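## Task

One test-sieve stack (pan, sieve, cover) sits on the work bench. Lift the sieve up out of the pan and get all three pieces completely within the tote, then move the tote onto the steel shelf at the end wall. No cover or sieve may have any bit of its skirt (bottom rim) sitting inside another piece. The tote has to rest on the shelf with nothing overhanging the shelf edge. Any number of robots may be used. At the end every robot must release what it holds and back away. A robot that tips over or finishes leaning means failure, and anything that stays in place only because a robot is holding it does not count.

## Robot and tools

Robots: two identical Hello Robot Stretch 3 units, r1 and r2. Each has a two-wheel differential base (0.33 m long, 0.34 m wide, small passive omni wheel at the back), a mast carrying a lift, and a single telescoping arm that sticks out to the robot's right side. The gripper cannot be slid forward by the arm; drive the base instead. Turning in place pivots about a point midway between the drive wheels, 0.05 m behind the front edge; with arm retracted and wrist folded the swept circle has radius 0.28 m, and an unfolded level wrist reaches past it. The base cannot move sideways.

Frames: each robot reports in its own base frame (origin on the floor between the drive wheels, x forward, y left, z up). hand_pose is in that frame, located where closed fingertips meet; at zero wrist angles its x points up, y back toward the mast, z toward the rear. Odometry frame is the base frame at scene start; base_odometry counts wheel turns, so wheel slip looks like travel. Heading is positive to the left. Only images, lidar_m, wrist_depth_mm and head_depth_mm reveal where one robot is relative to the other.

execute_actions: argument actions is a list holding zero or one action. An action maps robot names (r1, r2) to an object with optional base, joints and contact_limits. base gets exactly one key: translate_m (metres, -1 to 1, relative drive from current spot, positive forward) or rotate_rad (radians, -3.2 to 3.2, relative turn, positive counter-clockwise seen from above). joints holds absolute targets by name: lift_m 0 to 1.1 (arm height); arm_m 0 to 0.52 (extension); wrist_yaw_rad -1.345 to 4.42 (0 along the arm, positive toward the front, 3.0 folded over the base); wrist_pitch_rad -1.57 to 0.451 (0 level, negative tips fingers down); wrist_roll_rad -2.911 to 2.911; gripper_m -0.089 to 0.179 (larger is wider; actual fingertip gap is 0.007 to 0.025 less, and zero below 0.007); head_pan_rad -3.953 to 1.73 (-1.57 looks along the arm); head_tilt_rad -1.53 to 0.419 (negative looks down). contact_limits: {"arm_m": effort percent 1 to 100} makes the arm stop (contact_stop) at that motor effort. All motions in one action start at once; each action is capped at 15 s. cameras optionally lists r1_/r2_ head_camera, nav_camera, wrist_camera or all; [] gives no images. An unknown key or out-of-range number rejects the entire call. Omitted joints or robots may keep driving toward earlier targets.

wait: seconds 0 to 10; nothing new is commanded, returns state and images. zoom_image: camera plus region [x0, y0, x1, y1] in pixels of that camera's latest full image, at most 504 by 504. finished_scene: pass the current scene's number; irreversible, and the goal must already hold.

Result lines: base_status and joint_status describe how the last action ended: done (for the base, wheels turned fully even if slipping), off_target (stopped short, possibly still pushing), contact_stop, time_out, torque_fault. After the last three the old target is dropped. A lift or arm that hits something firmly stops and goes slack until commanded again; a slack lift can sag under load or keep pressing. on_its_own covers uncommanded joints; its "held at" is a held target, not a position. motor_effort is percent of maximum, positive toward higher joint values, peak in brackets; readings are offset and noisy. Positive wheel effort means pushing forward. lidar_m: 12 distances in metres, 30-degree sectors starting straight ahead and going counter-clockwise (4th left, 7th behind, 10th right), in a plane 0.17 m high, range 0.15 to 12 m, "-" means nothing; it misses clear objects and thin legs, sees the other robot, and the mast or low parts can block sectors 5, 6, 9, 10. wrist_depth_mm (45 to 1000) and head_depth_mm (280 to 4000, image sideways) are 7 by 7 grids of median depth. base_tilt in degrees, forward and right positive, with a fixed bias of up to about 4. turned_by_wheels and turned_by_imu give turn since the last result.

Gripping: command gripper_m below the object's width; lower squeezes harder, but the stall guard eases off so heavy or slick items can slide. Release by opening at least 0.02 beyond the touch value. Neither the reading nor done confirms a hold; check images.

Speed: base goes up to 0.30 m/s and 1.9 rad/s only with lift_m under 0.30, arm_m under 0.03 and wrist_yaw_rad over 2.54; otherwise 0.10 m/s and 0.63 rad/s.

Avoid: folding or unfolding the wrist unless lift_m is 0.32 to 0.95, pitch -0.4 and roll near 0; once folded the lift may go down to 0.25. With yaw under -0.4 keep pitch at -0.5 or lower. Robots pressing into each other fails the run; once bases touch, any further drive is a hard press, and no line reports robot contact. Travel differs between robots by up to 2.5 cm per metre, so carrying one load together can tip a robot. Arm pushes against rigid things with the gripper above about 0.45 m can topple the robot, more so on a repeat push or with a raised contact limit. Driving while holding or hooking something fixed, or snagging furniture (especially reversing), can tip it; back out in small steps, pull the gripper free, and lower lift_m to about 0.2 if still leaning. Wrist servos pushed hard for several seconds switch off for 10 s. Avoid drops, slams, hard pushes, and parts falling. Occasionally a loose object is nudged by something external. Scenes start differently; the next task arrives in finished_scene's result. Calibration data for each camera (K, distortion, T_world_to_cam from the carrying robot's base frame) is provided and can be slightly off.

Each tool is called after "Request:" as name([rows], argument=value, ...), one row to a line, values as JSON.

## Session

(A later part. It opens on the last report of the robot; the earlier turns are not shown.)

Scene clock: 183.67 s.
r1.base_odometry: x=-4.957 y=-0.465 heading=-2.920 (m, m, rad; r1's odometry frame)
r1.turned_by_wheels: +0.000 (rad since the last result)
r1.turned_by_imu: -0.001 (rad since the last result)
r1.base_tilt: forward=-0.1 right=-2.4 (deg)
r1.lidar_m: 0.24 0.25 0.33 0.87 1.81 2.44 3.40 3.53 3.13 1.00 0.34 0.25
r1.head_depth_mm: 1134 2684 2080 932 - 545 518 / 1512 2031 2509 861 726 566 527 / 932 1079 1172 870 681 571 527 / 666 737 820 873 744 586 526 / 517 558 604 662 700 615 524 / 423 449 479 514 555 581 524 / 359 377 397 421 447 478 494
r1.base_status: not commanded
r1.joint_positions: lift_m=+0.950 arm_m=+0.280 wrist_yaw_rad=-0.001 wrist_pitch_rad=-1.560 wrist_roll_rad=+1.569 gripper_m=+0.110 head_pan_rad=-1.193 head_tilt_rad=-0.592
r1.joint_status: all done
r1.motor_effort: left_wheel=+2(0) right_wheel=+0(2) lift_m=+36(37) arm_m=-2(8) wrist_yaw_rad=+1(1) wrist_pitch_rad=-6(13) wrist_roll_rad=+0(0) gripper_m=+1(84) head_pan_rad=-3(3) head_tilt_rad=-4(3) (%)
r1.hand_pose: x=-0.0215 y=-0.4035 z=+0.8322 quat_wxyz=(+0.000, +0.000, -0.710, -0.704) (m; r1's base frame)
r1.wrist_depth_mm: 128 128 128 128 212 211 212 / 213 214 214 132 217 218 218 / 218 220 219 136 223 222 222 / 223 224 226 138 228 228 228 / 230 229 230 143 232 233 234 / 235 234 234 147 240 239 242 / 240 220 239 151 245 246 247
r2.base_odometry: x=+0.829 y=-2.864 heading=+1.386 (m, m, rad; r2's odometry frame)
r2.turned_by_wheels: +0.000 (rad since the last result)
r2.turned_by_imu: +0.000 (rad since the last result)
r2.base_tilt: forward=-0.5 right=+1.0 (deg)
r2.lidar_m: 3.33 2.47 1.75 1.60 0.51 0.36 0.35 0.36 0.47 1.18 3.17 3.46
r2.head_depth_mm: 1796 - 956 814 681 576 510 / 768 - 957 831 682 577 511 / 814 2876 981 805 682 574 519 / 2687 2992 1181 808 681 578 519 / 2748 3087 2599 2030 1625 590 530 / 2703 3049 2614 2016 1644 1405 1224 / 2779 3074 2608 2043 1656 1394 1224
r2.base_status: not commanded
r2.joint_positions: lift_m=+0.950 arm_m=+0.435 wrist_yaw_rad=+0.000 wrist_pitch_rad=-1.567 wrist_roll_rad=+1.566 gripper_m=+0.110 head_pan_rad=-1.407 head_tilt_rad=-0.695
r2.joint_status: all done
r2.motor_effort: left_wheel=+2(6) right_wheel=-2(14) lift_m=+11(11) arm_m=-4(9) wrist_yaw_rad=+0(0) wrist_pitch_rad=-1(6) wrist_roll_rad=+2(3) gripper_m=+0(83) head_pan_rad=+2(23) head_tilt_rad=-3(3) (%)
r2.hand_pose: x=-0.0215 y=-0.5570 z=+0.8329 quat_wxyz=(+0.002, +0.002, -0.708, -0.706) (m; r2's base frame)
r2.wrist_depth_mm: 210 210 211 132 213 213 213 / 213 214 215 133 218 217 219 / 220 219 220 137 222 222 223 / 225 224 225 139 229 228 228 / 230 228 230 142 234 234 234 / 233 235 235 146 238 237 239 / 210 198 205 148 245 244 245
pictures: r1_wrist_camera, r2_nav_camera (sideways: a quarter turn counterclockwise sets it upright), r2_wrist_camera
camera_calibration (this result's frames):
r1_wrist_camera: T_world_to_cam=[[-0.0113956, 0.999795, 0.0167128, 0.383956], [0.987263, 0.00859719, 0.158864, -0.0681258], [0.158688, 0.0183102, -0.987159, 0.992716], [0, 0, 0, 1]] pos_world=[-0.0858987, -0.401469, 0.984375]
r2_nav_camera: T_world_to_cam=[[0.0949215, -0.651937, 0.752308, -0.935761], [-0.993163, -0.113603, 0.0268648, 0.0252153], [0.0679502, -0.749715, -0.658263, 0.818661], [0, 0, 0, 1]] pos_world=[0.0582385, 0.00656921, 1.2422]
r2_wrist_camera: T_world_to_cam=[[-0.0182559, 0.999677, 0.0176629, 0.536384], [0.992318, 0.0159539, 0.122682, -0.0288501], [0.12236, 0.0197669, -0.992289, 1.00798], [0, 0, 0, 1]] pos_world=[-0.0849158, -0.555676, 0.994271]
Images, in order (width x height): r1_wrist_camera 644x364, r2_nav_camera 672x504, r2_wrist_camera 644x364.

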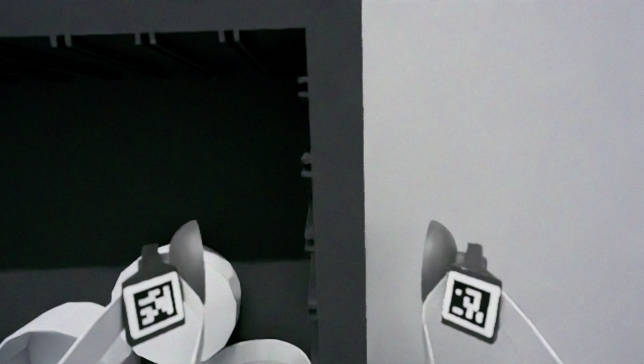

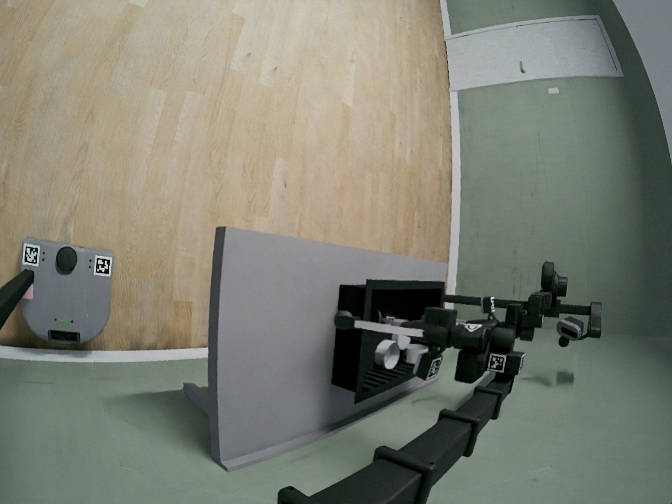

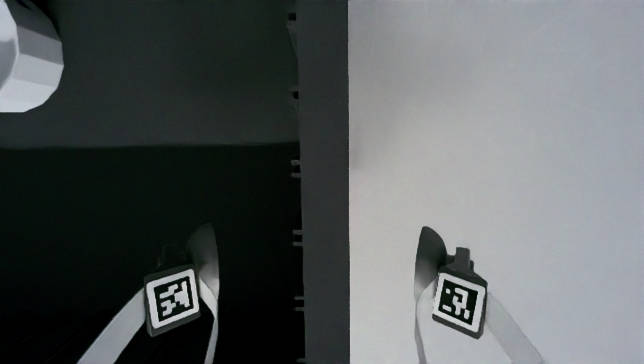

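Request:
execute_actions([
  {"r1":{"joints":{"lift_m":1.06}},"r2":{"joints":{"lift_m":1.06}}},
], cameras=["r1_wrist_camera","r2_wrist_camera"])

Request:
execute_actions([
  {"r1":{"base":{"translate_m":-0.3},"joints":{"arm_m":0.05}},"r2":{"base":{"translate_m":0.3},"joints":{"arm_m":0.1}}},
], cameras=["r1_head_camera","r1_nav_camera"])

Scene clock: 186.13 s.
r1.base_odometry: x=-4.957 y=-0.465 heading=-2.920 (m, m, rad; r1's odometry frame)
r1.turned_by_wheels: +0.000 (rad since the last result)
r1.turned_by_imu: -0.001 (rad since the last result)
r1.base_tilt: forward=-0.2 right=-2.3 (deg)
r1.lidar_m: 0.24 0.25 0.33 0.87 1.81 2.44 3.42 3.51 3.10 1.00 0.35 0.25
r1.head_depth_mm: 2525 2695 2887 842 740 536 528 / 1570 2016 2504 861 737 565 527 / 936 1076 1169 873 681 571 527 / 665 734 821 869 742 587 526 / 519 558 605 661 698 614 525 / 424 449 480 515 555 580 524 / 359 377 398 421 448 479 493
r1.base_status: not commanded
r1.joint_positions: lift_m=+1.060 arm_m=+0.280 wrist_yaw_rad=-0.001 wrist_pitch_rad=-1.561 wrist_roll_rad=+1.569 gripper_m=+0.110 head_pan_rad=-1.193 head_tilt_rad=-0.592
r1.joint_status: all done
r1.motor_effort: left_wheel=+1(1) right_wheel=+1(0) lift_m=+42(36) arm_m=-2(2) wrist_yaw_rad=+2(2) wrist_pitch_rad=-5(6) wrist_roll_rad=+0(0) gripper_m=+0(0) head_pan_rad=-2(2) head_tilt_rad=-4(4) (%)
r1.hand_pose: x=-0.0215 y=-0.4033 z=+0.9421 quat_wxyz=(+0.000, +0.000, -0.710, -0.704) (m; r1's base frame)
r1.wrist_depth_mm: 314 311 313 312 313 315 - / 236 237 243 256 323 325 - / 328 325 328 327 331 335 - / 334 338 335 336 338 340 - / 341 339 323 344 343 346 1000 / 351 350 330 336 355 356 669 / 337 309 291 281 366 373 520
r2.base_odometry: x=+0.829 y=-2.864 heading=+1.386 (m, m, rad; r2's odometry frame)
r2.turned_by_wheels: +0.000 (rad since the last result)
r2.turned_by_imu: +0.000 (rad since the last result)
r2.base_tilt: forward=-0.6 right=+1.0 (deg)
r2.lidar_m: 3.32 2.47 1.76 1.60 0.51 0.36 0.35 0.36 0.47 1.18 3.18 3.49
r2.head_depth_mm: - 1772 950 811 681 577 508 / - - 977 803 682 575 510 / 2602 2942 983 805 681 575 518 / 2691 3004 1175 809 680 576 518 / 2699 3004 2605 2007 1606 589 530 / 2745 3043 2644 2019 1652 1403 1221 / 2740 3086 2633 2050 1657 1407 1219
r2.base_status: not commanded
r2.joint_positions: lift_m=+1.060 arm_m=+0.435 wrist_yaw_rad=+0.000 wrist_pitch_rad=-1.567 wrist_roll_rad=+1.566 gripper_m=+0.110 head_pan_rad=-1.407 head_tilt_rad=-0.695
r2.joint_status: all done
r2.motor_effort: left_wheel=+2(2) right_wheel=-2(3) lift_m=+27(27) arm_m=-4(4) wrist_yaw_rad=-1(0) wrist_pitch_rad=-1(1) wrist_roll_rad=+1(2) gripper_m=+2(0) head_pan_rad=+3(2) head_tilt_rad=-3(3) (%)
r2.hand_pose: x=-0.0215 y=-0.5570 z=+0.9419 quat_wxyz=(+0.002, +0.002, -0.708, -0.706) (m; r2's base frame)
r2.wrist_depth_mm: 272 279 284 284 317 316 322 / 315 318 321 319 322 326 330 / 303 329 329 328 329 330 - / 334 334 337 335 340 336 - / 342 342 343 343 347 346 - / 290 296 277 271 358 355 - / - - - - - - -
pictures: r1_wrist_camera, r2_wrist_camera
camera_calibration (this result's frames):
r1_wrist_camera: T_world_to_cam=[[-0.0113951, 0.999784, 0.0173996, 0.381292], [0.987263, 0.00848747, 0.158871, -0.0856296], [0.158689, 0.0189883, -0.987146, 1.10142], [0, 0, 0, 1]] pos_world=[-0.0858986, -0.401396, 1.09423]
r2_wrist_camera: T_world_to_cam=[[-0.0182557, 0.999677, 0.0176629, 0.534454], [0.992318, 0.0159536, 0.122682, -0.0422267], [0.12236, 0.0197669, -0.992289, 1.11617], [0, 0, 0, 1]] pos_world=[-0.0849158, -0.555671, 1.1033]
Images, in order (width x height): r1_wrist_camera 644x364, r2_wrist_camera 644x364.

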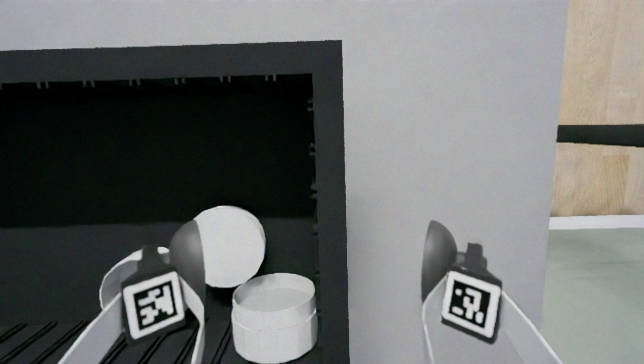

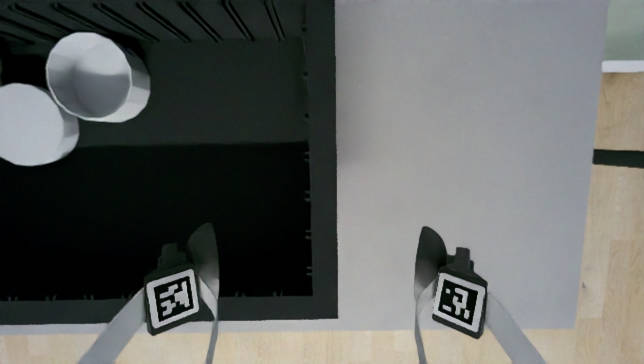

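Scene clock: 190.37 s.
r1.base_odometry: x=-4.665 y=-0.399 heading=-2.920 (m, m, rad; r1's odometry frame)
r1.turned_by_wheels: +0.000 (rad since the last result)
r1.turned_by_imu: +0.000 (rad since the last result)
r1.base_tilt: forward=-0.2 right=-2.3 (deg)
r1.lidar_m: 0.54 0.55 0.75 1.75 1.80 2.44 3.10 3.23 3.13 1.30 0.78 0.56
r1.head_depth_mm: 2512 2711 2866 2194 1632 - - / 2567 2799 2950 2122 1628 - 1224 / 2176 2497 2721 882 767 1420 1275 / 1548 1727 1766 898 702 615 538 / 1207 1299 1264 914 736 600 525 / 988 1048 1098 865 705 614 524 / 837 882 928 897 650 614 524
r1.base_status: done
r1.joint_positions: lift_m=+1.060 arm_m=+0.050 wrist_yaw_rad=-0.001 wrist_pitch_rad=-1.562 wrist_roll_rad=+1.569 gripper_m=+0.110 head_pan_rad=-1.193 head_tilt_rad=-0.592
r1.joint_status: all done
r1.motor_effort: left_wheel=+0(4) right_wheel=+0(3) lift_m=+42(42) arm_m=-2(3) wrist_yaw_rad=+2(1) wrist_pitch_rad=-6(6) wrist_roll_rad=+0(0) gripper_m=+0(0) head_pan_rad=-3(2) head_tilt_rad=-5(5) (%)
r1.hand_pose: x=-0.0215 y=-0.1732 z=+0.9421 quat_wxyz=(+0.000, +0.000, -0.710, -0.704) (m; r1's base frame)
r1.wrist_depth_mm: - - - - - - - / - - - - - - - / - - - - - - - / - - - - - - - / - - - - - - - / 386 - 373 - - - - / 363 366 369 369 - 946 975
r2.base_odometry: x=+0.884 y=-2.569 heading=+1.386 (m, m, rad; r2's odometry frame)
r2.turned_by_wheels: +0.000 (rad since the last result)
r2.turned_by_imu: +0.002 (rad since the last result)
r2.base_tilt: forward=-0.6 right=+1.0 (deg)
r2.lidar_m: 3.04 2.48 1.76 1.68 0.96 0.68 0.65 0.66 0.88 1.31 3.17 3.17
r2.head_depth_mm: - - - - 1541 1403 1218 / 968 2884 - - - 1373 1215 / 2637 2827 2498 - 1569 1410 1242 / 2654 2982 2587 2018 1613 1396 1221 / 2732 2980 2589 2030 1667 1401 1223 / 2772 2986 2595 2029 1645 1406 1212 / 2753 3037 2582 2027 1671 1405 1219
r2.base_status: done
r2.joint_positions: lift_m=+1.060 arm_m=+0.100 wrist_yaw_rad=+0.000 wrist_pitch_rad=-1.567 wrist_roll_rad=+1.566 gripper_m=+0.110 head_pan_rad=-1.407 head_tilt_rad=-0.695
r2.joint_status: all done
r2.motor_effort: left_wheel=+1(5) right_wheel=-1(5) lift_m=+27(27) arm_m=-4(3) wrist_yaw_rad=+0(1) wrist_pitch_rad=-1(1) wrist_roll_rad=+2(2) gripper_m=+0(1) head_pan_rad=+2(2) head_tilt_rad=-3(3) (%)
r2.hand_pose: x=-0.0215 y=-0.2220 z=+0.9419 quat_wxyz=(+0.002, +0.001, -0.708, -0.706) (m; r2's base frame)
r2.wrist_depth_mm: 318 319 316 - - - - / - - - - - - - / - - - - - - - / - - - - - - - / - - - - - - - / - - - - - - - / - - - - - - -
pictures: r1_head_camera (sideways: a quarter turn clockwise sets it upright), r1_nav_camera (sideways: a quarter turn counterclockwise sets it upright)
camera_calibration (this result's frames):
r1_head_camera: T_world_to_cam=[[-0.19884, 0.53538, -0.820872, 1.09506], [0.94409, 0.329397, -0.0138512, 0.0179989], [0.262977, -0.777732, -0.570944, 0.693578], [0, 0, 0, 1]] pos_world=[0.018353, -0.0527825, 1.29515]
r1_nav_camera: T_world_to_cam=[[0.178886, -0.569889, 0.802014, -1.00239], [-0.92874, -0.366848, -0.0535212, 0.122454], [0.324719, -0.735288, -0.594903, 0.727857], [0, 0, 0, 1]] pos_world=[0.0566917, 0.00885854, 1.24348]
Images, in order (width x height): r1_head_camera 896x504, r1_nav_camera 672x504.

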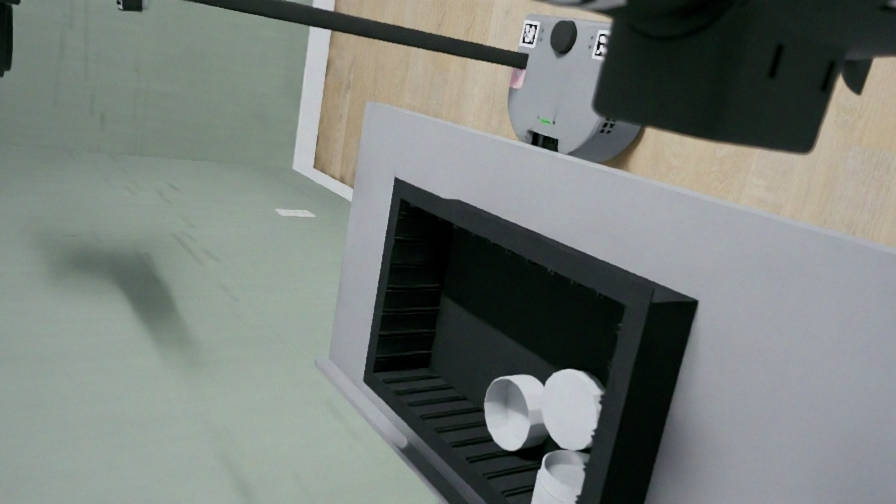

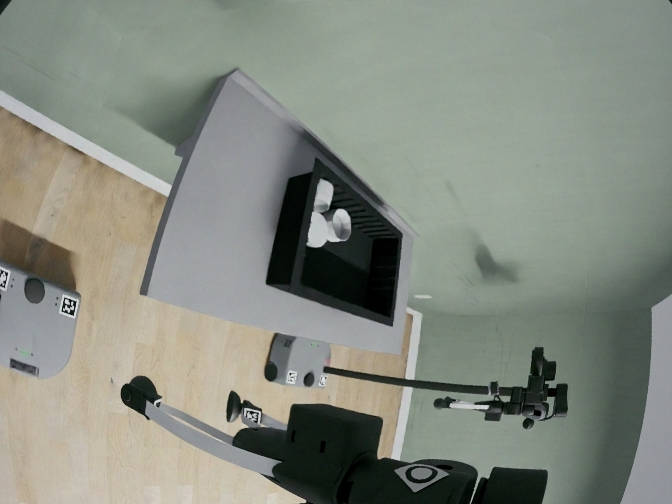

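Request:
finished_scene(scene=2)

The scene is finished: the task was done.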